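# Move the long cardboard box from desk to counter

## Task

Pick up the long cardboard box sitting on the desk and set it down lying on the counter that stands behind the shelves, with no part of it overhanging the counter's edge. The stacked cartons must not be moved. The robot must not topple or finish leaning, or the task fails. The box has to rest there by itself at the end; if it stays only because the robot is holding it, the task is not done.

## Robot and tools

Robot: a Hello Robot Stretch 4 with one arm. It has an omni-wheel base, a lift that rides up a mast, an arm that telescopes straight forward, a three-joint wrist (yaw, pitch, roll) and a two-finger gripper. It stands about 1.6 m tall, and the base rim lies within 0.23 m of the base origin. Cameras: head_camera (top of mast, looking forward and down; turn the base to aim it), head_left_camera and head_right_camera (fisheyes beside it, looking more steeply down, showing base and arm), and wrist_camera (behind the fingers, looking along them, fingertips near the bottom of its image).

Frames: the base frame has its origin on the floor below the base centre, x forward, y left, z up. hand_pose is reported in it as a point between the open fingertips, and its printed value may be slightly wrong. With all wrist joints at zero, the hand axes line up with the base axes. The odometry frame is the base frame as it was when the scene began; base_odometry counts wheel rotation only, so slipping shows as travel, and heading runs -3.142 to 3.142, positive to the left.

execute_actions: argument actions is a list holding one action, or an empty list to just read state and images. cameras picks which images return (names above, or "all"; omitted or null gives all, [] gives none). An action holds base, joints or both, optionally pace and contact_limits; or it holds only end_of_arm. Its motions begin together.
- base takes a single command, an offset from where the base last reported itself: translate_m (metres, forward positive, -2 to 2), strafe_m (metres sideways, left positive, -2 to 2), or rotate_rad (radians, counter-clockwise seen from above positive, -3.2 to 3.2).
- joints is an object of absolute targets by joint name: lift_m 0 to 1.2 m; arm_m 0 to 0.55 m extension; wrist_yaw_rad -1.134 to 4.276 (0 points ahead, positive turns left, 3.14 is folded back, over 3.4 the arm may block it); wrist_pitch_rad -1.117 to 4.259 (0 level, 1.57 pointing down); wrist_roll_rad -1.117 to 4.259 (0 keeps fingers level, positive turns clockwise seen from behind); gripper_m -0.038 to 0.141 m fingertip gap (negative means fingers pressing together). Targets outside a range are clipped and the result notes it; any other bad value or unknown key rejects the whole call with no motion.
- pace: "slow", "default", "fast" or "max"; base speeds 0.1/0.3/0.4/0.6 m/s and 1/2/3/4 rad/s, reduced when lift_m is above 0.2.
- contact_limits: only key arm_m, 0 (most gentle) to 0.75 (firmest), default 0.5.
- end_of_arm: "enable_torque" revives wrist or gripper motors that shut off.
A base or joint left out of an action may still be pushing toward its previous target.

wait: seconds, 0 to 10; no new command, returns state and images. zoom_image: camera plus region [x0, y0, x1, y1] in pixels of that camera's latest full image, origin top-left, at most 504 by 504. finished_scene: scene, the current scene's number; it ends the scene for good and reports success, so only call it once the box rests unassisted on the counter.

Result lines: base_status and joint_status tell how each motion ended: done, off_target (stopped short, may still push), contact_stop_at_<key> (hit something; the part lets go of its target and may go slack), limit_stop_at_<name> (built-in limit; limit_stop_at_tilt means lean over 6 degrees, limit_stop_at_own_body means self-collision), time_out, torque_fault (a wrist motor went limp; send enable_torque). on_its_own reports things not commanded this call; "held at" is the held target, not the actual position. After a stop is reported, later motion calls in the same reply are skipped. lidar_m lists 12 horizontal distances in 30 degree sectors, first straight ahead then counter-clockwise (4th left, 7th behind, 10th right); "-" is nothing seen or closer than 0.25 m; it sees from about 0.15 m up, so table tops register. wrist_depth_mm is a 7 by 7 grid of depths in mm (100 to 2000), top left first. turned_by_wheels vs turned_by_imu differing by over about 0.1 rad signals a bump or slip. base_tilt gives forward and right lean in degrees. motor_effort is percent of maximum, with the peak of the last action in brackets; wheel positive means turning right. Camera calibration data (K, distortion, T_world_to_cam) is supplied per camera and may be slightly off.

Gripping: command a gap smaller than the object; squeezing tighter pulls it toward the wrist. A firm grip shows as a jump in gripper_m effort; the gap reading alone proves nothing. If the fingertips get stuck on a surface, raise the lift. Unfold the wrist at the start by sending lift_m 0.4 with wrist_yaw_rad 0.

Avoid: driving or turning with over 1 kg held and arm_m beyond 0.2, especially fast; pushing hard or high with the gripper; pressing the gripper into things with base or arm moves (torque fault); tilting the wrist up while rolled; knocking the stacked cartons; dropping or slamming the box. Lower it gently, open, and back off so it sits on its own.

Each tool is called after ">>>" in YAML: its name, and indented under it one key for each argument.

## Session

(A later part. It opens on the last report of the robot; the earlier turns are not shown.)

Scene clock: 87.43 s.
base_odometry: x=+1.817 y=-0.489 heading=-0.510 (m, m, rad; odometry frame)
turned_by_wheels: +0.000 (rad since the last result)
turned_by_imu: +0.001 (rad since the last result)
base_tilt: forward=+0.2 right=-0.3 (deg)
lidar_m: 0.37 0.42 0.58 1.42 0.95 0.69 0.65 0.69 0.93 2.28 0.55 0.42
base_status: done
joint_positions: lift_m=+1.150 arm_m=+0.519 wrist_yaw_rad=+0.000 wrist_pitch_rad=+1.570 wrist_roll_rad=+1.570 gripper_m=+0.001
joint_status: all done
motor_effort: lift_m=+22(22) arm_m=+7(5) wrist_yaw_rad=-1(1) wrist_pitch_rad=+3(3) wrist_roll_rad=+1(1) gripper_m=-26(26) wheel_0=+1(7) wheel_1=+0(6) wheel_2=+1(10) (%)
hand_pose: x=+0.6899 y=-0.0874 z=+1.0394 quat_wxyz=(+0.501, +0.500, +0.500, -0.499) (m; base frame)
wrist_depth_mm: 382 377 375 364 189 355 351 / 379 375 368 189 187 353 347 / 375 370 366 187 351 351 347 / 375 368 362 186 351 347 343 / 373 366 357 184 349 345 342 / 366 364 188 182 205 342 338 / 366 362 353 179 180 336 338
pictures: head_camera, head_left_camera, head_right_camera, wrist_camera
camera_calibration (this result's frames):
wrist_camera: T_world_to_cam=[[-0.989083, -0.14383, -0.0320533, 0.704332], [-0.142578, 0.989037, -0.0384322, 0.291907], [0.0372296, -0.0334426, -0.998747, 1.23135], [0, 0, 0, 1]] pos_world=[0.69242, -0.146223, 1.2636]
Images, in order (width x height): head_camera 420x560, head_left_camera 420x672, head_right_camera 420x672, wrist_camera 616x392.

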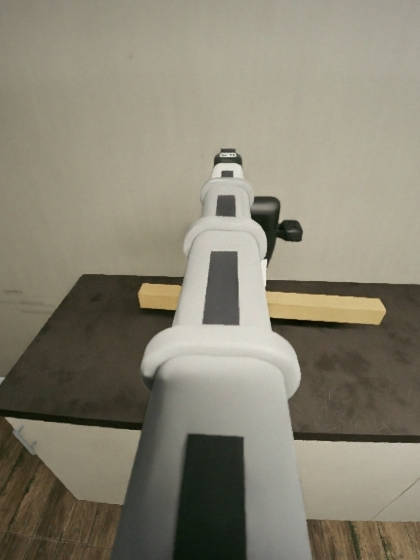

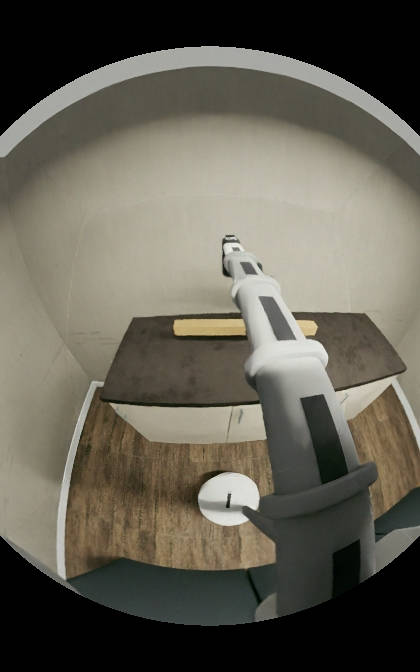

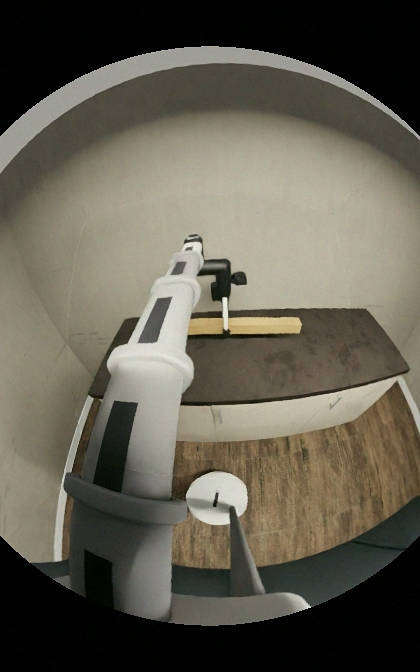

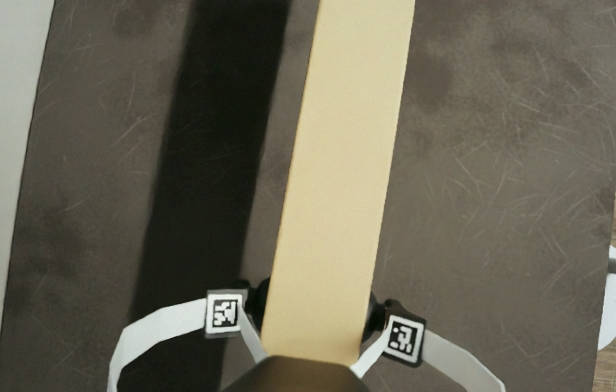

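>>> execute_actions:
  actions:
    - {"joints":{"lift_m":1.04}}
  cameras: []

>>> execute_actions:
  actions:
    - {"joints":{"gripper_m":0.11}}
  cameras: []

>>> execute_actions:
  actions:
    - {"joints":{"lift_m":1.12},"pace":"fast"}
  cameras: ["head_camera"]

>>> finished_scene:
  scene: 1

Scene clock: 97.77 s.
base_odometry: x=+1.817 y=-0.489 heading=-0.510 (m, m, rad; odometry frame)
turned_by_wheels: +0.000 (rad since the last result)
turned_by_imu: +0.001 (rad since the last result)
base_tilt: forward=+0.1 right=-0.3 (deg)
lidar_m: 0.37 0.40 0.60 1.39 0.96 0.67 0.64 0.65 0.94 2.29 0.56 0.42
base_status: not commanded
joint_positions: lift_m=+1.040 arm_m=+0.519 wrist_yaw_rad=+0.000 wrist_pitch_rad=+1.570 wrist_roll_rad=+1.570 gripper_m=+0.001
joint_status: all done
motor_effort: lift_m=+13(20) arm_m=+7(7) wrist_yaw_rad=-1(1) wrist_pitch_rad=+2(1) wrist_roll_rad=+1(1) gripper_m=-25(26) wheel_0=+1(1) wheel_1=+0(0) wheel_2=+1(1) (%)
hand_pose: x=+0.6899 y=-0.0874 z=+0.9301 quat_wxyz=(+0.501, +0.500, +0.500, -0.499) (m; base frame)
wrist_depth_mm: 264 259 255 252 190 245 244 / 262 258 254 190 187 243 241 / 258 256 252 187 243 242 240 / 258 254 250 185 243 239 238 / 256 253 249 183 240 238 236 / 254 250 188 182 205 236 234 / 252 248 246 180 180 234 232
pictures: none
No camera images: the call's "cameras" was empty. Leave "cameras" out to get every camera's image.

Scene clock: 99.70 s.
base_odometry: x=+1.817 y=-0.489 heading=-0.510 (m, m, rad; odometry frame)
turned_by_wheels: +0.000 (rad since the last result)
turned_by_imu: +0.000 (rad since the last result)
base_tilt: forward=+0.1 right=-0.4 (deg)
lidar_m: 0.38 0.44 0.59 1.39 0.97 0.70 0.65 0.66 0.90 2.28 0.59 0.43
base_status: not commanded
joint_positions: lift_m=+1.040 arm_m=+0.519 wrist_yaw_rad=+0.001 wrist_pitch_rad=+1.566 wrist_roll_rad=+1.570 gripper_m=+0.110
joint_status: all done
motor_effort: lift_m=+13(13) arm_m=+6(7) wrist_yaw_rad=-4(3) wrist_pitch_rad=+8(10) wrist_roll_rad=+2(1) gripper_m=-1(25) wheel_0=+1(1) wheel_1=+0(0) wheel_2=+1(1) (%)
hand_pose: x=+0.6912 y=-0.0874 z=+0.9301 quat_wxyz=(+0.502, +0.501, +0.499, -0.498) (m; base frame)
wrist_depth_mm: 267 263 259 255 201 246 245 / 266 263 259 253 200 245 242 / 265 259 256 200 199 243 240 / 263 258 254 199 243 242 238 / 260 256 251 197 242 240 237 / 257 254 200 196 214 238 235 / 256 252 248 147 239 236 234
pictures: none
No camera images: the call's "cameras" was empty. Leave "cameras" out to get every camera's image.

Scene clock: 100.80 s.
base_odometry: x=+1.817 y=-0.489 heading=-0.510 (m, m, rad; odometry frame)
turned_by_wheels: +0.000 (rad since the last result)
turned_by_imu: +0.000 (rad since the last result)
base_tilt: forward=+0.2 right=-0.4 (deg)
lidar_m: 0.38 0.43 0.59 1.41 0.97 0.67 0.63 0.66 0.95 2.30 0.56 0.43
base_status: not commanded
joint_positions: lift_m=+1.120 arm_m=+0.519 wrist_yaw_rad=+0.000 wrist_pitch_rad=+1.570 wrist_roll_rad=+1.570 gripper_m=+0.110
joint_status: all done
motor_effort: lift_m=+23(25) arm_m=+6(6) wrist_yaw_rad=-3(4) wrist_pitch_rad=+0(10) wrist_roll_rad=+1(1) gripper_m=-2(1) wheel_0=+0(0) wheel_1=+0(0) wheel_2=+1(1) (%)
hand_pose: x=+0.6901 y=-0.0874 z=+1.0094 quat_wxyz=(+0.501, +0.500, +0.500, -0.499) (m; base frame)
wrist_depth_mm: 349 345 338 336 282 324 319 / 347 342 338 332 325 325 319 / 343 340 334 330 324 322 317 / 342 336 332 278 322 317 314 / 340 336 327 273 322 317 312 / 336 332 204 273 317 310 310 / 336 329 325 149 315 310 309
pictures: head_camera
Images, in order (width x height): head_camera 420x560.

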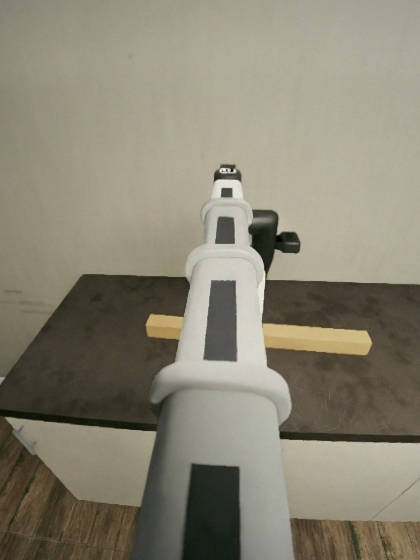

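The scene is finished: the task was done.


## Next scene

The same job, from a new start.

>>> execute_actions:
  actions: []

Scene clock: 0.00 s.
base_odometry: x=+0.000 y=+0.000 heading=+0.000 (m, m, rad; odometry frame)
turned_by_wheels: +0.000 (rad since the last result)
turned_by_imu: +0.000 (rad since the last result)
base_tilt: forward=+0.1 right=-0.4 (deg)
lidar_m: 1.32 2.48 1.22 0.78 0.69 1.48 0.97 0.83 0.87 1.05 1.09 1.11
base_status: not commanded
joint_positions: lift_m=+0.172 arm_m=+0.000 wrist_yaw_rad=+3.092 wrist_pitch_rad=+0.018 wrist_roll_rad=-0.020 gripper_m=+0.057
joint_status: not commanded
motor_effort: lift_m=+18 arm_m=+0 wrist_yaw_rad=-1 wrist_pitch_rad=-6 wrist_roll_rad=+1 gripper_m=-4 wheel_0=+0 wheel_1=+0 wheel_2=+0 (%)
hand_pose: x=-0.1125 y=+0.1017 z=+0.3452 quat_wxyz=(+0.025, -0.009, -0.010, +1.000) (m; base frame)
wrist_depth_mm: - - 145 1308 1661 1618 1366 / - 111 145 1336 1708 1576 1366 / - 122 151 1336 1756 1537 1308 / 144 144 287 1397 1708 1499 1308 / 842 960 1118 1430 1708 1464 1281 / 842 946 201 1336 220 1430 1281 / 715 759 854 113 917 1160 1182
pictures: head_camera, head_left_camera, head_right_camera, wrist_camera
camera_calibration (this result's frames):
wrist_camera: T_world_to_cam=[[0.0150049, 0.986748, 0.161565, -0.153183], [-0.0120811, 0.16175, -0.986758, 0.389952], [-0.999814, 0.0128543, 0.0143481, 0.10318], [0, 0, 0, 1]] pos_world=[0.11017, 0.0867523, 0.408057]
Images, in order (width x height): head_camera 420x560, head_left_camera 420x672, head_right_camera 420x672, wrist_camera 616x392.

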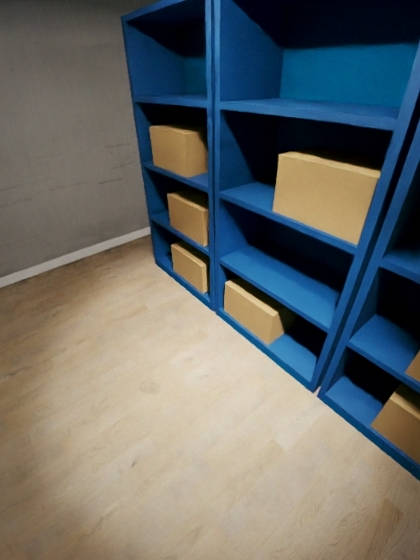

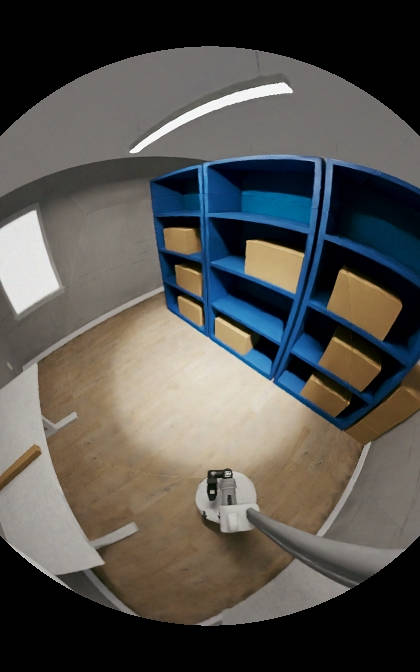

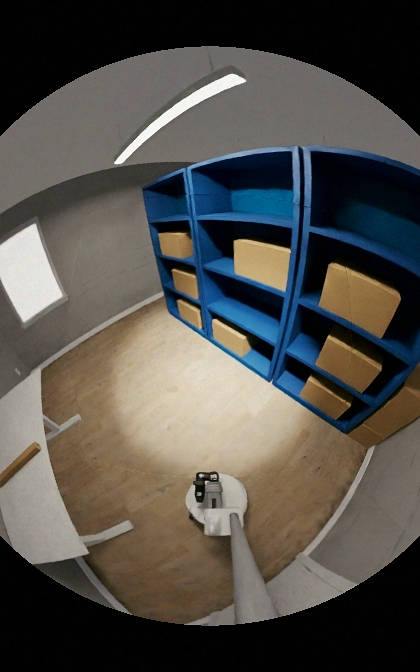

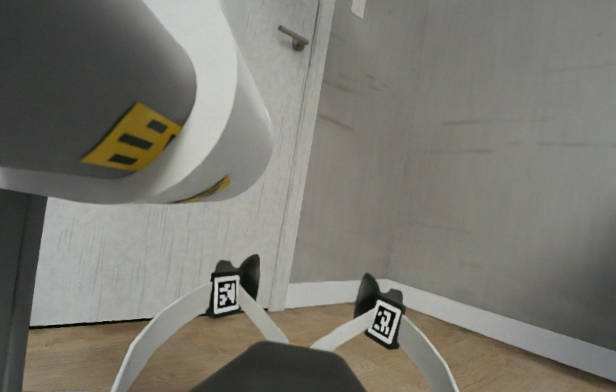

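>>> execute_actions:
  actions:
    - {"base":{"rotate_rad":2.31},"joints":{"lift_m":1.0,"wrist_yaw_rad":0},"pace":"fast"}
  cameras: ["head_right_camera"]

>>> execute_actions:
  actions:
    - {"base":{"strafe_m":-0.7},"joints":{"wrist_pitch_rad":1.57,"arm_m":0.5,"gripper_m":0.14},"pace":"fast"}

Scene clock: 7.17 s.
base_odometry: x=+0.000 y=+0.000 heading=+2.310 (m, m, rad; odometry frame)
turned_by_wheels: +2.310 (rad since the last result)
turned_by_imu: +2.299 (rad since the last result)
base_tilt: forward=+0.2 right=-0.3 (deg)
lidar_m: 0.70 1.22 0.87 0.83 0.90 1.15 1.11 1.15 1.58 2.85 0.97 0.71
base_status: done
joint_positions: lift_m=+1.000 arm_m=+0.000 wrist_yaw_rad=+0.000 wrist_pitch_rad=+0.018 wrist_roll_rad=-0.020 gripper_m=+0.057
joint_status: all done
motor_effort: lift_m=+23(23) arm_m=+0(0) wrist_yaw_rad=-3(10) wrist_pitch_rad=-8(8) wrist_roll_rad=+1(1) gripper_m=-4(4) wheel_0=+1(4) wheel_1=+1(5) wheel_2=+2(10) (%)
hand_pose: x=+0.4598 y=-0.0873 z=+1.1725 quat_wxyz=(+1.000, -0.010, +0.009, +0.000) (m; base frame)
wrist_depth_mm: 1138 1308 1308 1308 1255 1229 1255 / 1182 1336 1308 1281 1255 1255 1229 / 1229 1336 1336 1308 1255 1205 1205 / 1281 1308 1308 1308 1281 1255 1229 / 1308 1336 1308 1281 1255 1281 1229 / 1336 1308 200 1281 220 1255 1255 / 1336 1336 1308 113 1160 1255 1229
pictures: head_right_camera
Images, in order (width x height): head_right_camera 420x672.

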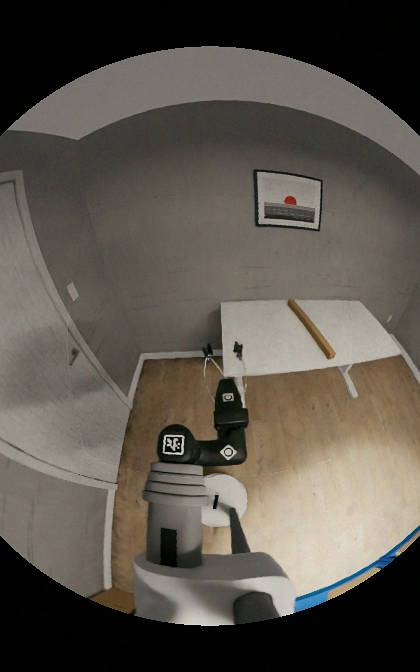

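Scene clock: 10.43 s.
base_odometry: x=+0.517 y=+0.472 heading=+2.310 (m, m, rad; odometry frame)
turned_by_wheels: +0.000 (rad since the last result)
turned_by_imu: +0.000 (rad since the last result)
base_tilt: forward=+0.1 right=-0.3 (deg)
lidar_m: 0.66 0.74 1.62 1.54 1.59 1.14 1.11 1.14 1.59 2.16 0.93 0.69
base_status: done
joint_positions: lift_m=+1.000 arm_m=+0.499 wrist_yaw_rad=+0.000 wrist_pitch_rad=+1.570 wrist_roll_rad=-0.020 gripper_m=+0.140
joint_status: all done
motor_effort: lift_m=+23(23) arm_m=+7(8) wrist_yaw_rad=-2(2) wrist_pitch_rad=+3(7) wrist_roll_rad=+0(1) gripper_m=-2(3) wheel_0=-1(11) wheel_1=+0(9) wheel_2=+1(3) (%)
hand_pose: x=+0.6698 y=-0.0874 z=+0.8894 quat_wxyz=(+0.707, -0.007, +0.707, +0.007) (m; base frame)
wrist_depth_mm: 413 410 407 353 402 397 394 / 410 410 404 351 399 397 394 / 407 404 404 351 397 394 392 / 410 404 402 349 394 392 389 / 1160 1138 1138 399 394 392 389 / 1138 1138 1138 1138 1118 389 1098 / 1160 1138 1138 113 1118 1098 1098
pictures: head_camera, head_left_camera, head_right_camera, wrist_camera
camera_calibration (this result's frames):
wrist_camera: T_world_to_cam=[[0.162495, -0.986223, -0.0309699, -0.166306], [-0.986137, -0.161252, -0.0391402, 0.748395], [0.033607, 0.0369006, -0.998754, 1.09084], [0, 0, 0, 1]] pos_world=[0.728384, -0.0835876, 1.11363]
Images, in order (width x height): head_camera 420x560, head_left_camera 420x672, head_right_camera 420x672, wrist_camera 616x392.

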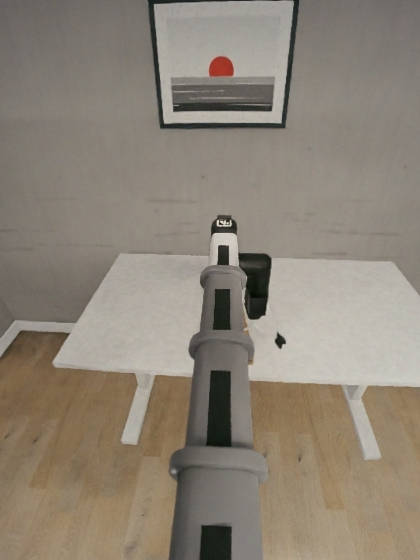

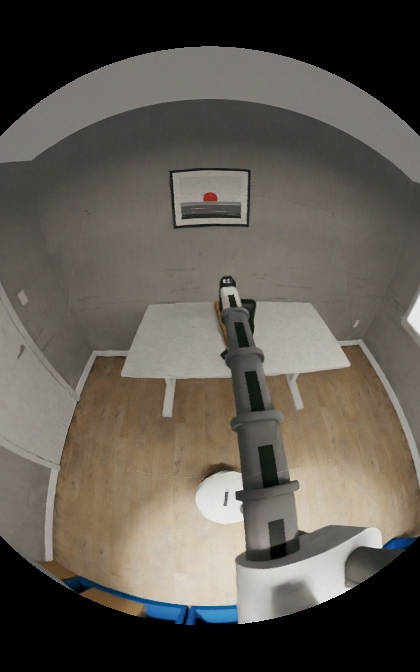

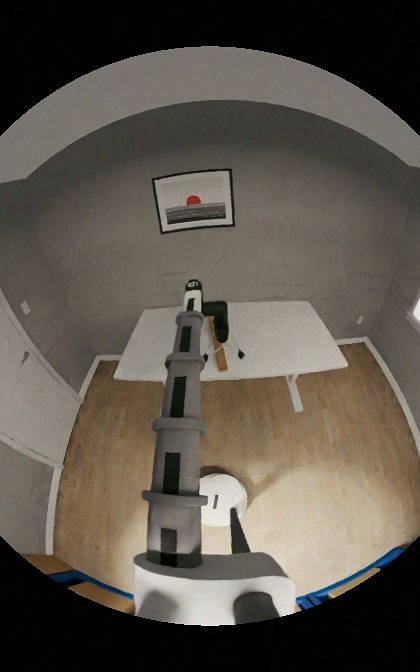

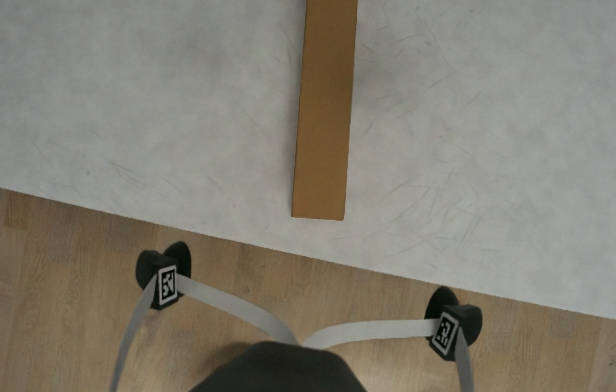

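>>> execute_actions:
  actions:
    - {"base":{"translate_m":0.36},"joints":{"lift_m":0.92,"wrist_roll_rad":-0.11},"pace":"fast"}
  cameras: []

>>> execute_actions:
  actions:
    - {"base":{"strafe_m":0.035},"joints":{"lift_m":0.87},"pace":"fast"}
  cameras: ["wrist_camera","head_right_camera"]

Scene clock: 18.63 s.
base_odometry: x=+0.274 y=+0.738 heading=+2.310 (m, m, rad; odometry frame)
turned_by_wheels: +0.000 (rad since the last result)
turned_by_imu: +0.002 (rad since the last result)
base_tilt: forward=+0.1 right=-0.3 (deg)
lidar_m: 0.30 0.32 0.44 1.53 1.63 1.53 1.47 1.54 2.11 2.12 0.43 0.32
base_status: done
joint_positions: lift_m=+0.920 arm_m=+0.499 wrist_yaw_rad=+0.000 wrist_pitch_rad=+1.570 wrist_roll_rad=-0.110 gripper_m=+0.140
joint_status: all done
motor_effort: lift_m=+14(20) arm_m=+7(7) wrist_yaw_rad=-1(2) wrist_pitch_rad=+1(2) wrist_roll_rad=+0(2) gripper_m=-1(2) wheel_0=+0(7) wheel_1=+0(2) wheel_2=+1(8) (%)
hand_pose: x=+0.6698 y=-0.0874 z=+0.8101 quat_wxyz=(+0.706, -0.039, +0.706, +0.039) (m; base frame)
wrist_depth_mm: 330 327 325 272 320 319 315 / 330 325 324 271 319 317 314 / 327 324 322 270 317 315 312 / 325 322 320 300 315 314 312 / 324 320 268 315 315 312 309 / 322 320 266 315 314 310 309 / 320 319 317 113 312 309 307
pictures: none
No camera images: the call's "cameras" was empty. Leave "cameras" out to get every camera's image.

Scene clock: 19.60 s.
base_odometry: x=+0.249 y=+0.714 heading=+2.310 (m, m, rad; odometry frame)
turned_by_wheels: +0.000 (rad since the last result)
turned_by_imu: +0.000 (rad since the last result)
base_tilt: forward=+0.2 right=-0.3 (deg)
lidar_m: 0.30 0.32 0.47 1.50 1.61 1.53 1.47 1.54 2.11 2.18 0.44 0.33
base_status: done
joint_positions: lift_m=+0.870 arm_m=+0.499 wrist_yaw_rad=+0.000 wrist_pitch_rad=+1.570 wrist_roll_rad=-0.110 gripper_m=+0.140
joint_status: all done
motor_effort: lift_m=+14(14) arm_m=+7(7) wrist_yaw_rad=-2(2) wrist_pitch_rad=+1(2) wrist_roll_rad=+0(0) gripper_m=-1(2) wheel_0=+0(10) wheel_1=-1(7) wheel_2=+0(3) (%)
hand_pose: x=+0.6698 y=-0.0874 z=+0.7601 quat_wxyz=(+0.706, -0.039, +0.706, +0.039) (m; base frame)
wrist_depth_mm: 277 276 273 220 268 267 265 / 276 274 272 220 268 266 265 / 274 273 271 218 266 265 264 / 274 271 270 217 266 264 262 / 273 271 268 216 264 262 260 / 271 268 267 216 264 262 259 / 270 268 267 113 262 260 259
pictures: head_right_camera, wrist_camera
camera_calibration (this result's frames):
wrist_camera: T_world_to_cam=[[0.250403, -0.967647, -0.0309356, -0.227592], [-0.967677, -0.249165, -0.0389659, 0.723139], [0.0299972, 0.0396929, -0.998762, 0.964391], [0, 0, 0, 1]] pos_world=[0.727825, -0.0783277, 0.984333]
Images, in order (width x height): head_right_camera 420x672, wrist_camera 616x392.

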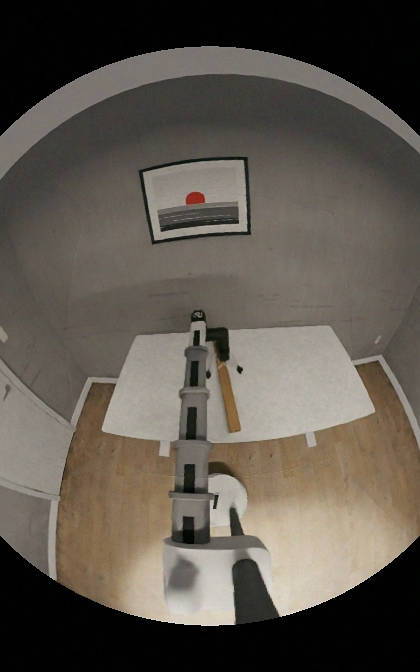

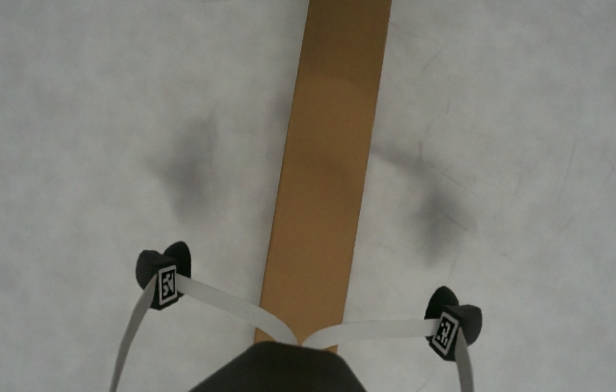

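>>> execute_actions:
  actions:
    - {"joints":{"lift_m":0.853,"gripper_m":0.0}}
  cameras: []

>>> execute_actions:
  actions:
    - {"joints":{"lift_m":0.92}}
  cameras: []

>>> execute_actions:
  actions:
    - {"base":{"translate_m":-0.3},"joints":{"arm_m":0.25,"wrist_roll_rad":0}}
  cameras: []

>>> execute_actions:
  actions:
    - {"base":{"rotate_rad":-3.17}}
  cameras: []

>>> execute_actions:
  actions:
    - {"base":{"strafe_m":1.8},"pace":"fast"}

Scene clock: 27.20 s.
base_odometry: x=+0.249 y=+0.714 heading=+2.310 (m, m, rad; odometry frame)
turned_by_wheels: +0.000 (rad since the last result)
turned_by_imu: +0.001 (rad since the last result)
base_tilt: forward=+0.2 right=-0.3 (deg)
lidar_m: 0.30 0.34 0.46 1.48 1.60 1.52 1.48 1.53 2.11 2.19 0.45 0.33
base_status: not commanded
joint_positions: lift_m=+0.853 arm_m=+0.499 wrist_yaw_rad=+0.000 wrist_pitch_rad=+1.570 wrist_roll_rad=-0.110 gripper_m=+0.001
joint_status: all done
motor_effort: lift_m=+13(15) arm_m=+7(7) wrist_yaw_rad=-2(2) wrist_pitch_rad=+0(1) wrist_roll_rad=+0(0) gripper_m=-26(28) wheel_0=+0(0) wheel_1=-2(1) wheel_2=+0(0) (%)
hand_pose: x=+0.6698 y=-0.0874 z=+0.7431 quat_wxyz=(+0.706, -0.039, +0.706, +0.039) (m; base frame)
wrist_depth_mm: 259 258 256 188 187 250 248 / 258 256 254 187 249 250 247 / 258 255 254 186 248 248 246 / 255 255 252 186 248 247 244 / 254 252 251 185 247 245 244 / 254 251 186 184 210 245 244 / 252 251 250 113 245 244 242
pictures: none
No camera images: the call's "cameras" was empty. Leave "cameras" out to get every camera's image.

Scene clock: 28.43 s.
base_odometry: x=+0.249 y=+0.714 heading=+2.310 (m, m, rad; odometry frame)
turned_by_wheels: +0.000 (rad since the last result)
turned_by_imu: +0.000 (rad since the last result)
base_tilt: forward=+0.2 right=-0.3 (deg)
lidar_m: 0.30 0.33 0.46 1.50 1.61 1.54 1.47 1.55 2.11 2.18 0.43 0.33
base_status: not commanded
joint_positions: lift_m=+0.920 arm_m=+0.499 wrist_yaw_rad=+0.000 wrist_pitch_rad=+1.570 wrist_roll_rad=-0.110 gripper_m=+0.001
joint_status: all done
motor_effort: lift_m=+23(24) arm_m=+7(7) wrist_yaw_rad=-1(2) wrist_pitch_rad=+1(2) wrist_roll_rad=+0(0) gripper_m=-26(26) wheel_0=+0(0) wheel_1=-1(1) wheel_2=+0(0) (%)
hand_pose: x=+0.6698 y=-0.0874 z=+0.8093 quat_wxyz=(+0.706, -0.039, +0.706, +0.039) (m; base frame)
wrist_depth_mm: 329 325 324 188 187 317 314 / 327 325 324 187 315 317 314 / 325 324 319 186 315 315 312 / 324 322 320 185 314 312 310 / 322 320 319 185 314 312 309 / 322 319 186 184 210 310 307 / 320 319 317 113 309 307 306
pictures: none
No camera images: the call's "cameras" was empty. Leave "cameras" out to get every camera's image.

Scene clock: 30.90 s.
base_odometry: x=+0.451 y=+0.493 heading=+2.310 (m, m, rad; odometry frame)
turned_by_wheels: +0.000 (rad since the last result)
turned_by_imu: +0.000 (rad since the last result)
base_tilt: forward=+0.1 right=-0.3 (deg)
lidar_m: 0.28 0.64 1.58 1.50 1.61 1.22 1.16 1.24 1.70 2.20 0.85 0.25
base_status: done
joint_positions: lift_m=+0.920 arm_m=+0.251 wrist_yaw_rad=+0.000 wrist_pitch_rad=+1.570 wrist_roll_rad=+0.000 gripper_m=+0.001
joint_status: all done
motor_effort: lift_m=+23(23) arm_m=-8(8) wrist_yaw_rad=-1(2) wrist_pitch_rad=-5(1) wrist_roll_rad=+1(6) gripper_m=-28(27) wheel_0=-1(3) wheel_1=+1(3) wheel_2=-1(8) (%)
hand_pose: x=+0.4224 y=-0.0874 z=+0.8093 quat_wxyz=(+0.707, +0.000, +0.707, +0.000) (m; base frame)
wrist_depth_mm: 1098 1042 327 189 187 317 315 / 1098 1098 1078 187 320 320 314 / 1078 1078 1060 186 1060 1060 1025 / 1078 1078 1078 186 1042 1042 1025 / 1078 1060 1060 185 1042 1025 1025 / 1078 1042 187 184 209 1042 1042 / 1078 1060 831 113 1042 1025 1008
pictures: none
No camera images: the call's "cameras" was empty. Leave "cameras" out to get every camera's image.

Scene clock: 33.90 s.
base_odometry: x=+0.451 y=+0.493 heading=-0.860 (m, m, rad; odometry frame)
turned_by_wheels: -3.170 (rad since the last result)
turned_by_imu: -3.153 (rad since the last result)
base_tilt: forward=+0.1 right=-0.3 (deg)
lidar_m: 0.29 1.22 1.63 2.20 0.90 0.63 0.61 0.63 1.58 1.51 1.59 0.25
base_status: done
joint_positions: lift_m=+0.920 arm_m=+0.251 wrist_yaw_rad=+0.000 wrist_pitch_rad=+1.570 wrist_roll_rad=+0.000 gripper_m=+0.001
joint_status: not commanded
motor_effort: lift_m=+22(23) arm_m=-8(8) wrist_yaw_rad=-2(1) wrist_pitch_rad=-1(1) wrist_roll_rad=+2(1) gripper_m=-27(26) wheel_0=+0(6) wheel_1=+0(7) wheel_2=+0(8) (%)
hand_pose: x=+0.4225 y=-0.0874 z=+0.8094 quat_wxyz=(+0.707, +0.000, +0.707, +0.000) (m; base frame)
wrist_depth_mm: 1098 1098 1098 189 187 1060 1042 / 1078 1098 1060 187 1060 1042 1042 / 1098 1078 1060 186 1042 1042 1042 / 1078 1078 1060 186 1042 1042 1042 / 1060 1060 1060 185 1042 1042 1025 / 1060 1060 186 183 210 1025 1025 / 1060 1078 842 113 1025 1025 1025
pictures: none
No camera images: the call's "cameras" was empty. Leave "cameras" out to get every camera's image.

Scene clock: 39.90 s.
base_odometry: x=+1.815 y=+1.667 heading=-0.860 (m, m, rad; odometry frame)
turned_by_wheels: +0.000 (rad since the last result)
turned_by_imu: +0.004 (rad since the last result)
base_tilt: forward=+0.1 right=-0.3 (deg)
lidar_m: 0.26 0.59 0.43 0.40 0.39 0.54 1.45 1.24 1.07 2.45 1.66 0.25
base_status: done
joint_positions: lift_m=+0.920 arm_m=+0.251 wrist_yaw_rad=+0.000 wrist_pitch_rad=+1.570 wrist_roll_rad=+0.000 gripper_m=+0.001
joint_status: not commanded
motor_effort: lift_m=+22(22) arm_m=-8(7) wrist_yaw_rad=-1(1) wrist_pitch_rad=+0(2) wrist_roll_rad=+1(1) gripper_m=-26(26) wheel_0=+2(9) wheel_1=+0(9) wheel_2=+0(2) (%)
hand_pose: x=+0.4224 y=-0.0874 z=+0.8094 quat_wxyz=(+0.707, +0.000, +0.707, +0.000) (m; base frame)
wrist_depth_mm: 634 891 1078 188 187 1042 1042 / 647 931 1060 187 1060 1060 1042 / 668 960 1060 186 1042 1060 1042 / 691 991 1060 185 1060 1042 1025 / 715 1025 1060 185 1042 1042 1025 / 732 917 186 184 209 1042 1025 / 759 1060 831 113 1025 1025 1025
pictures: head_camera, head_left_camera, head_right_camera, wrist_camera
camera_calibration (this result's frames):
wrist_camera: T_world_to_cam=[[0.142942, -0.989245, -0.0310127, -0.120551], [-0.989142, -0.141706, -0.0389614, 0.504131], [0.0341477, 0.0362452, -0.998759, 1.01902], [0, 0, 0, 1]] pos_world=[0.481092, -0.0847508, 1.03366]
Images, in order (width x height): head_camera 420x560, head_left_camera 420x672, head_right_camera 420x672, wrist_camera 616x392.

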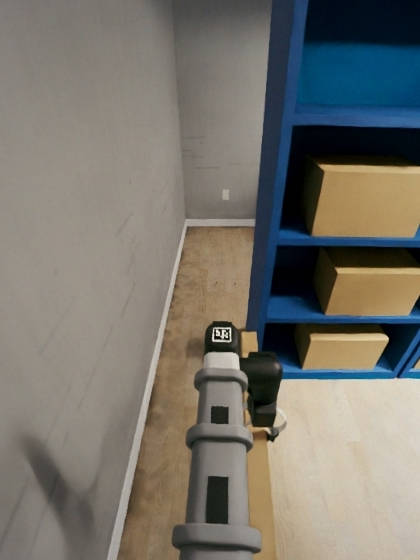

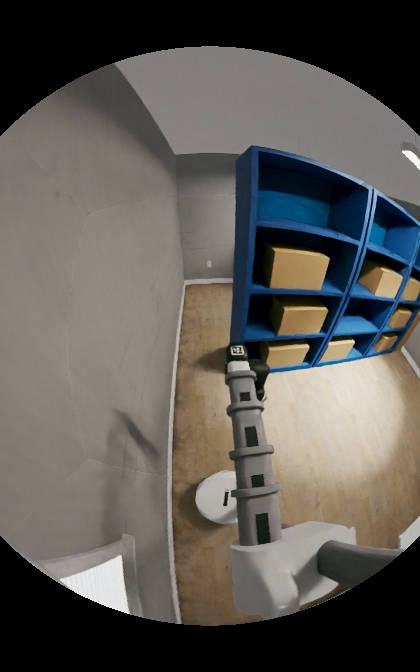

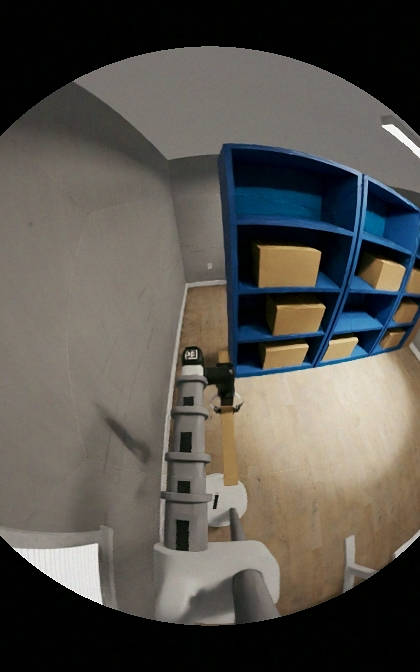

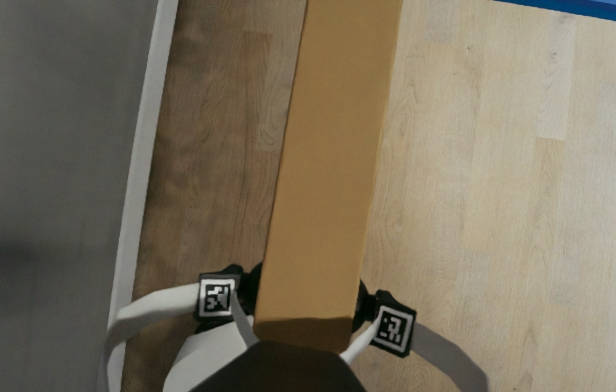

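>>> execute_actions:
  actions:
    - {"base":{"strafe_m":0.11}}
  cameras: []

>>> execute_actions:
  actions:
    - {"base":{"translate_m":0.85},"pace":"fast"}

Scene clock: 44.10 s.
base_odometry: x=+1.898 y=+1.739 heading=-0.860 (m, m, rad; odometry frame)
turned_by_wheels: +0.000 (rad since the last result)
turned_by_imu: +0.001 (rad since the last result)
base_tilt: forward=+0.1 right=-0.3 (deg)
lidar_m: 0.27 0.44 0.31 0.29 0.30 0.38 0.97 1.43 1.18 2.45 1.63 0.25
base_status: done
joint_positions: lift_m=+0.920 arm_m=+0.251 wrist_yaw_rad=+0.000 wrist_pitch_rad=+1.570 wrist_roll_rad=+0.000 gripper_m=+0.001
joint_status: not commanded
motor_effort: lift_m=+22(22) arm_m=-8(7) wrist_yaw_rad=-1(1) wrist_pitch_rad=-1(2) wrist_roll_rad=+1(1) gripper_m=-27(28) wheel_0=+1(3) wheel_1=-1(11) wheel_2=+0(0) (%)
hand_pose: x=+0.4224 y=-0.0874 z=+0.8094 quat_wxyz=(+0.707, +0.000, +0.707, +0.000) (m; base frame)
wrist_depth_mm: 496 699 1078 188 187 1060 1060 / 508 723 1078 187 1060 1060 1042 / 525 759 1078 186 1060 1042 1042 / 544 788 1060 186 1060 1025 1025 / 559 831 1042 184 1042 1025 1025 / 569 707 187 184 210 1025 1025 / 591 891 831 113 1025 1025 1025
pictures: none
No camera images: the call's "cameras" was empty. Leave "cameras" out to get every camera's image.

Scene clock: 47.80 s.
base_odometry: x=+2.453 y=+1.095 heading=-0.860 (m, m, rad; odometry frame)
turned_by_wheels: +0.000 (rad since the last result)
turned_by_imu: +0.003 (rad since the last result)
base_tilt: forward=+0.2 right=-0.4 (deg)
lidar_m: 0.27 0.48 0.33 0.30 0.33 0.45 1.12 1.79 2.14 1.20 0.41 0.25
base_status: done
joint_positions: lift_m=+0.920 arm_m=+0.251 wrist_yaw_rad=+0.000 wrist_pitch_rad=+1.570 wrist_roll_rad=+0.000 gripper_m=+0.001
joint_status: not commanded
motor_effort: lift_m=+22(22) arm_m=-8(8) wrist_yaw_rad=-1(2) wrist_pitch_rad=+1(0) wrist_roll_rad=+1(1) gripper_m=-26(26) wheel_0=-1(4) wheel_1=+0(6) wheel_2=+0(11) (%)
hand_pose: x=+0.4224 y=-0.0874 z=+0.8094 quat_wxyz=(+0.707, +0.000, +0.707, +0.000) (m; base frame)
wrist_depth_mm: 517 723 1078 187 187 1042 351 / 525 759 1078 187 1042 512 342 / 544 788 1060 186 809 488 332 / 559 820 1060 185 788 466 320 / 574 854 1042 185 809 442 309 / 591 741 186 184 209 421 297 / 615 931 831 113 1042 347 286
pictures: head_camera, head_left_camera, head_right_camera, wrist_camera
camera_calibration (this result's frames):
wrist_camera: T_world_to_cam=[[0.142944, -0.989245, -0.0310031, -0.12056], [-0.989139, -0.141706, -0.0390279, 0.504187], [0.0342148, 0.0362452, -0.998757, 1.01899], [0, 0, 0, 1]] pos_world=[0.481079, -0.0847508, 1.03366]
Images, in order (width x height): head_camera 420x560, head_left_camera 420x672, head_right_camera 420x672, wrist_camera 616x392.

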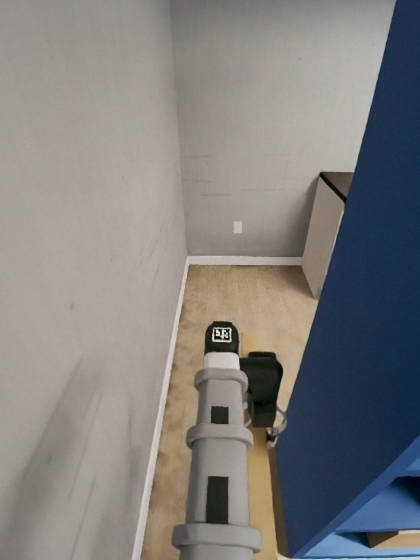

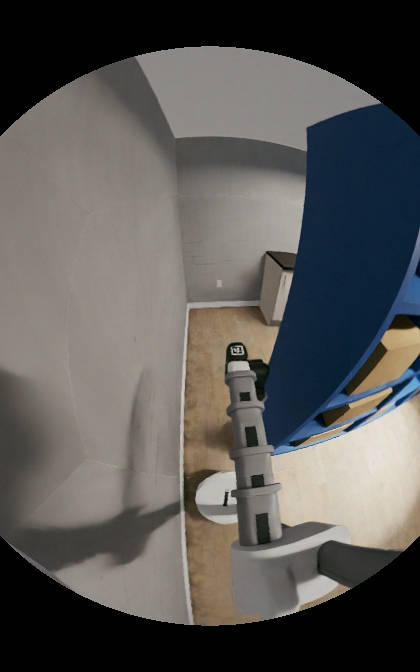

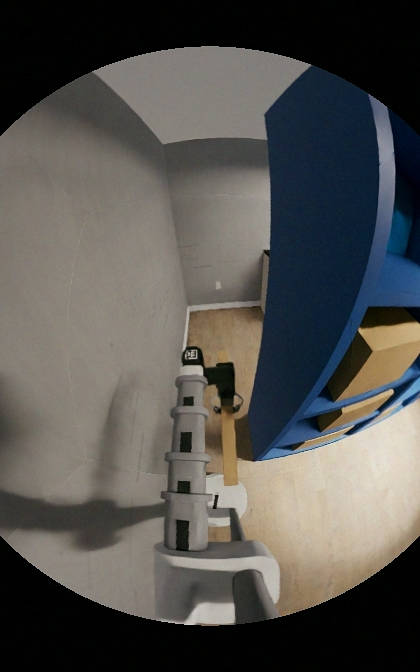

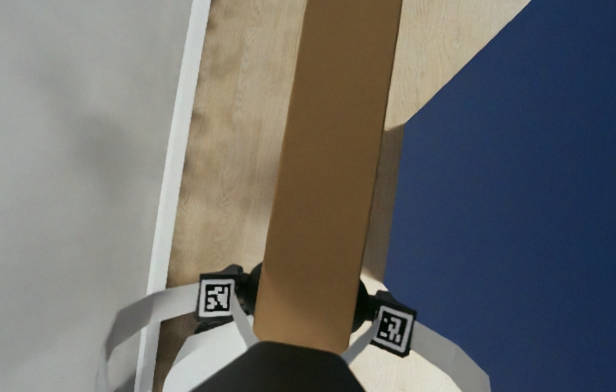

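>>> execute_actions:
  actions:
    - {"base":{"translate_m":1.45},"joints":{"lift_m":1.15},"pace":"fast"}
  cameras: []

>>> execute_actions:
  actions:
    - {"base":{"strafe_m":-1.2},"joints":{"wrist_roll_rad":1.57}}
  cameras: []

>>> execute_actions:
  actions:
    - {"joints":{"arm_m":0.53}}

Scene clock: 57.20 s.
base_odometry: x=+3.399 y=-0.003 heading=-0.860 (m, m, rad; odometry frame)
turned_by_wheels: +0.000 (rad since the last result)
turned_by_imu: +0.006 (rad since the last result)
base_tilt: forward=+0.2 right=-0.3 (deg)
lidar_m: 0.25 0.49 0.35 0.33 0.34 0.49 1.14 0.75 0.98 1.56 0.87 0.25
base_status: done
joint_positions: lift_m=+1.150 arm_m=+0.251 wrist_yaw_rad=+0.000 wrist_pitch_rad=+1.570 wrist_roll_rad=+0.000 gripper_m=+0.001
joint_status: all done
motor_effort: lift_m=+23(24) arm_m=-8(8) wrist_yaw_rad=-1(2) wrist_pitch_rad=+0(3) wrist_roll_rad=+1(0) gripper_m=-26(26) wheel_0=+1(5) wheel_1=-1(5) wheel_2=+2(10) (%)
hand_pose: x=+0.4224 y=-0.0874 z=+1.0394 quat_wxyz=(+0.707, +0.000, +0.707, +0.000) (m; base frame)
wrist_depth_mm: 539 750 1098 188 187 960 891 / 554 788 1308 187 1205 1281 1098 / 569 820 1281 186 1281 1281 1098 / 591 854 1308 186 1308 1281 1042 / 609 904 1281 185 1255 1255 1025 / 621 768 186 184 209 1281 1255 / 647 991 1042 113 1281 1255 1229
pictures: none
No camera images: the call's "cameras" was empty. Leave "cameras" out to get every camera's image.

Scene clock: 62.53 s.
base_odometry: x=+2.490 y=-0.787 heading=-0.860 (m, m, rad; odometry frame)
turned_by_wheels: +0.000 (rad since the last result)
turned_by_imu: -0.002 (rad since the last result)
base_tilt: forward=+0.2 right=-0.4 (deg)
lidar_m: 0.38 0.38 0.53 1.54 1.00 0.72 0.68 0.73 0.99 2.21 0.56 0.40
base_status: done
joint_positions: lift_m=+1.150 arm_m=+0.251 wrist_yaw_rad=+0.000 wrist_pitch_rad=+1.570 wrist_roll_rad=+1.570 gripper_m=+0.001
joint_status: all done
motor_effort: lift_m=+22(23) arm_m=-7(7) wrist_yaw_rad=-1(2) wrist_pitch_rad=-2(2) wrist_roll_rad=+2(7) gripper_m=-26(27) wheel_0=-1(8) wheel_1=+1(7) wheel_2=+1(1) (%)
hand_pose: x=+0.4224 y=-0.0874 z=+1.0394 quat_wxyz=(+0.500, +0.500, +0.500, -0.500) (m; base frame)
wrist_depth_mm: 373 370 366 187 187 1281 1255 / 370 368 364 187 1281 1281 1255 / 370 366 364 186 1281 1281 1281 / 370 364 362 185 1281 1281 1255 / 370 364 359 185 1060 1042 1229 / 370 364 186 184 209 1042 1255 / 368 364 362 113 1281 1255 1255
pictures: none
No camera images: the call's "cameras" was empty. Leave "cameras" out to get every camera's image.

Scene clock: 64.50 s.
base_odometry: x=+2.490 y=-0.787 heading=-0.860 (m, m, rad; odometry frame)
turned_by_wheels: +0.000 (rad since the last result)
turned_by_imu: +0.000 (rad since the last result)
base_tilt: forward=+0.2 right=-0.3 (deg)
lidar_m: 0.37 0.40 0.55 1.54 1.00 0.73 0.68 0.70 0.97 2.19 0.58 0.41
base_status: not commanded
joint_positions: lift_m=+1.150 arm_m=+0.529 wrist_yaw_rad=+0.000 wrist_pitch_rad=+1.570 wrist_roll_rad=+1.570 gripper_m=+0.001
joint_status: all done
motor_effort: lift_m=+22(22) arm_m=+8(4) wrist_yaw_rad=-1(1) wrist_pitch_rad=+0(2) wrist_roll_rad=+1(1) gripper_m=-25(26) wheel_0=-1(0) wheel_1=+0(1) wheel_2=+1(1) (%)
hand_pose: x=+0.6998 y=-0.0874 z=+1.0394 quat_wxyz=(+0.501, +0.500, +0.500, -0.499) (m; base frame)
wrist_depth_mm: 370 368 364 188 187 353 349 / 370 368 364 187 353 351 349 / 368 368 364 186 353 349 347 / 368 366 362 185 353 349 345 / 370 364 359 185 351 349 345 / 368 362 187 184 209 347 345 / 366 362 359 113 349 345 343
pictures: head_camera, head_left_camera, head_right_camera, wrist_camera
camera_calibration (this result's frames):
wrist_camera: T_world_to_cam=[[-0.989081, -0.143841, -0.032069, 0.714147], [-0.142588, 0.989036, -0.0384345, 0.29333], [0.0372458, -0.0334421, -0.998746, 1.23097], [0, 0, 0, 1]] pos_world=[0.702326, -0.146223, 1.26361]
Images, in order (width x height): head_camera 420x560, head_left_camera 420x672, head_right_camera 420x672, wrist_camera 616x392.

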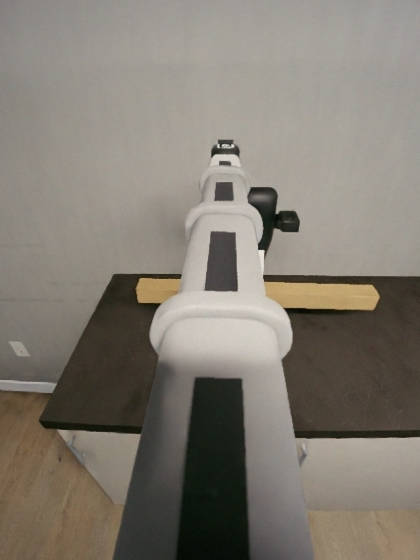

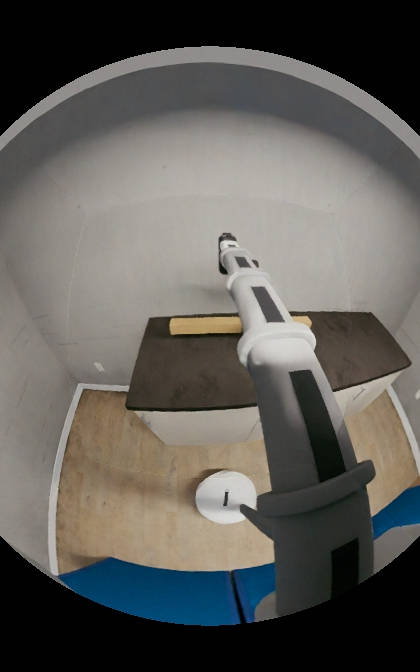

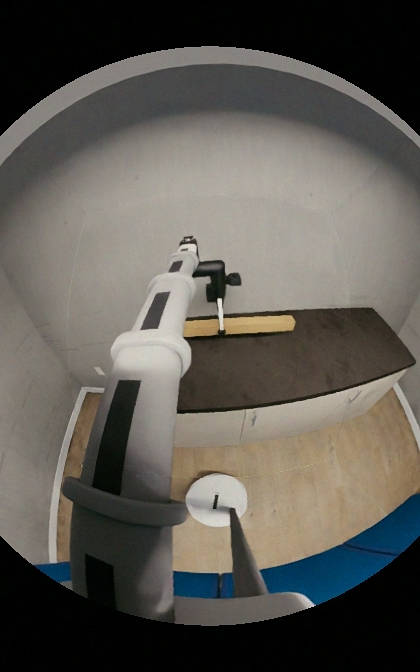

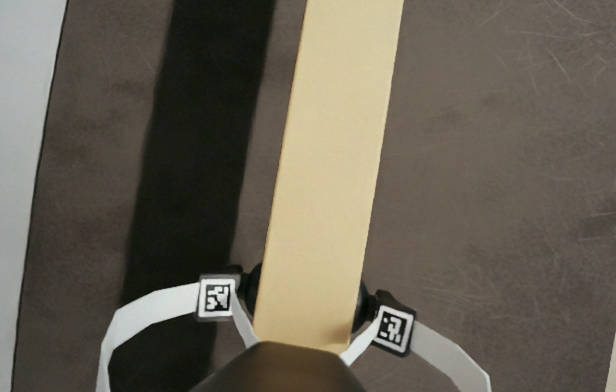

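>>> execute_actions:
  actions:
    - {"joints":{"lift_m":1.043}}
  cameras: []

>>> execute_actions:
  actions:
    - {"joints":{"gripper_m":0.11}}
  cameras: []

>>> execute_actions:
  actions:
    - {"joints":{"lift_m":1.12},"pace":"fast"}
  cameras: []

>>> finished_scene:
  scene: 2

Scene clock: 69.87 s.
base_odometry: x=+2.490 y=-0.787 heading=-0.860 (m, m, rad; odometry frame)
turned_by_wheels: +0.000 (rad since the last result)
turned_by_imu: +0.001 (rad since the last result)
base_tilt: forward=+0.2 right=-0.3 (deg)
lidar_m: 0.38 0.41 0.52 1.53 1.01 0.73 0.68 0.71 0.98 2.21 0.57 0.40
base_status: not commanded
joint_positions: lift_m=+1.043 arm_m=+0.529 wrist_yaw_rad=+0.000 wrist_pitch_rad=+1.570 wrist_roll_rad=+1.570 gripper_m=+0.001
joint_status: all done
motor_effort: lift_m=+14(21) arm_m=+8(8) wrist_yaw_rad=-1(2) wrist_pitch_rad=+0(3) wrist_roll_rad=+1(1) gripper_m=-26(26) wheel_0=+0(1) wheel_1=+0(1) wheel_2=+1(1) (%)
hand_pose: x=+0.6998 y=-0.0874 z=+0.9331 quat_wxyz=(+0.501, +0.500, +0.500, -0.499) (m; base frame)
wrist_depth_mm: 260 257 254 188 187 246 244 / 260 256 255 187 248 245 244 / 259 257 253 186 247 246 243 / 259 256 252 185 246 244 241 / 257 254 251 185 246 245 241 / 257 253 187 184 210 243 241 / 256 253 251 113 245 241 240
pictures: none
No camera images: the call's "cameras" was empty. Leave "cameras" out to get every camera's image.

Scene clock: 71.80 s.
base_odometry: x=+2.490 y=-0.787 heading=-0.860 (m, m, rad; odometry frame)
turned_by_wheels: +0.000 (rad since the last result)
turned_by_imu: +0.000 (rad since the last result)
base_tilt: forward=+0.1 right=-0.3 (deg)
lidar_m: 0.37 0.40 0.53 1.54 1.00 0.71 0.68 0.70 0.98 2.21 0.55 0.40
base_status: not commanded
joint_positions: lift_m=+1.043 arm_m=+0.529 wrist_yaw_rad=+0.000 wrist_pitch_rad=+1.570 wrist_roll_rad=+1.570 gripper_m=+0.110
joint_status: all done
motor_effort: lift_m=+14(14) arm_m=+8(8) wrist_yaw_rad=-1(1) wrist_pitch_rad=+1(1) wrist_roll_rad=+2(1) gripper_m=-2(27) wheel_0=-1(0) wheel_1=+1(1) wheel_2=+1(1) (%)
hand_pose: x=+0.6999 y=-0.0874 z=+0.9331 quat_wxyz=(+0.501, +0.500, +0.500, -0.499) (m; base frame)
wrist_depth_mm: 260 257 255 201 224 246 244 / 259 257 254 200 247 245 244 / 258 256 253 200 247 245 243 / 258 255 252 200 246 244 243 / 258 255 251 198 245 244 241 / 257 254 250 198 245 243 240 / 256 253 251 113 245 241 241
pictures: none
No camera images: the call's "cameras" was empty. Leave "cameras" out to get every camera's image.

Scene clock: 72.87 s.
base_odometry: x=+2.490 y=-0.787 heading=-0.860 (m, m, rad; odometry frame)
turned_by_wheels: +0.000 (rad since the last result)
turned_by_imu: +0.000 (rad since the last result)
base_tilt: forward=+0.1 right=-0.3 (deg)
lidar_m: 0.38 0.40 0.55 1.54 1.01 0.72 0.69 0.70 0.96 2.21 0.58 0.41
base_status: not commanded
joint_positions: lift_m=+1.120 arm_m=+0.529 wrist_yaw_rad=+0.000 wrist_pitch_rad=+1.570 wrist_roll_rad=+1.570 gripper_m=+0.110
joint_status: all done
motor_effort: lift_m=+23(24) arm_m=+7(8) wrist_yaw_rad=+0(1) wrist_pitch_rad=-1(1) wrist_roll_rad=+1(1) gripper_m=-2(2) wheel_0=-1(1) wheel_1=+1(1) wheel_2=+1(1) (%)
hand_pose: x=+0.6998 y=-0.0874 z=+1.0094 quat_wxyz=(+0.501, +0.500, +0.500, -0.499) (m; base frame)
wrist_depth_mm: 340 338 334 330 325 322 320 / 340 336 332 279 325 322 319 / 342 334 332 277 324 320 317 / 340 334 330 277 322 319 317 / 336 334 329 276 324 319 315 / 338 330 327 274 320 319 315 / 334 330 329 113 322 317 314
pictures: none
No camera images: the call's "cameras" was empty. Leave "cameras" out to get every camera's image.

The scene is finished: the task was done.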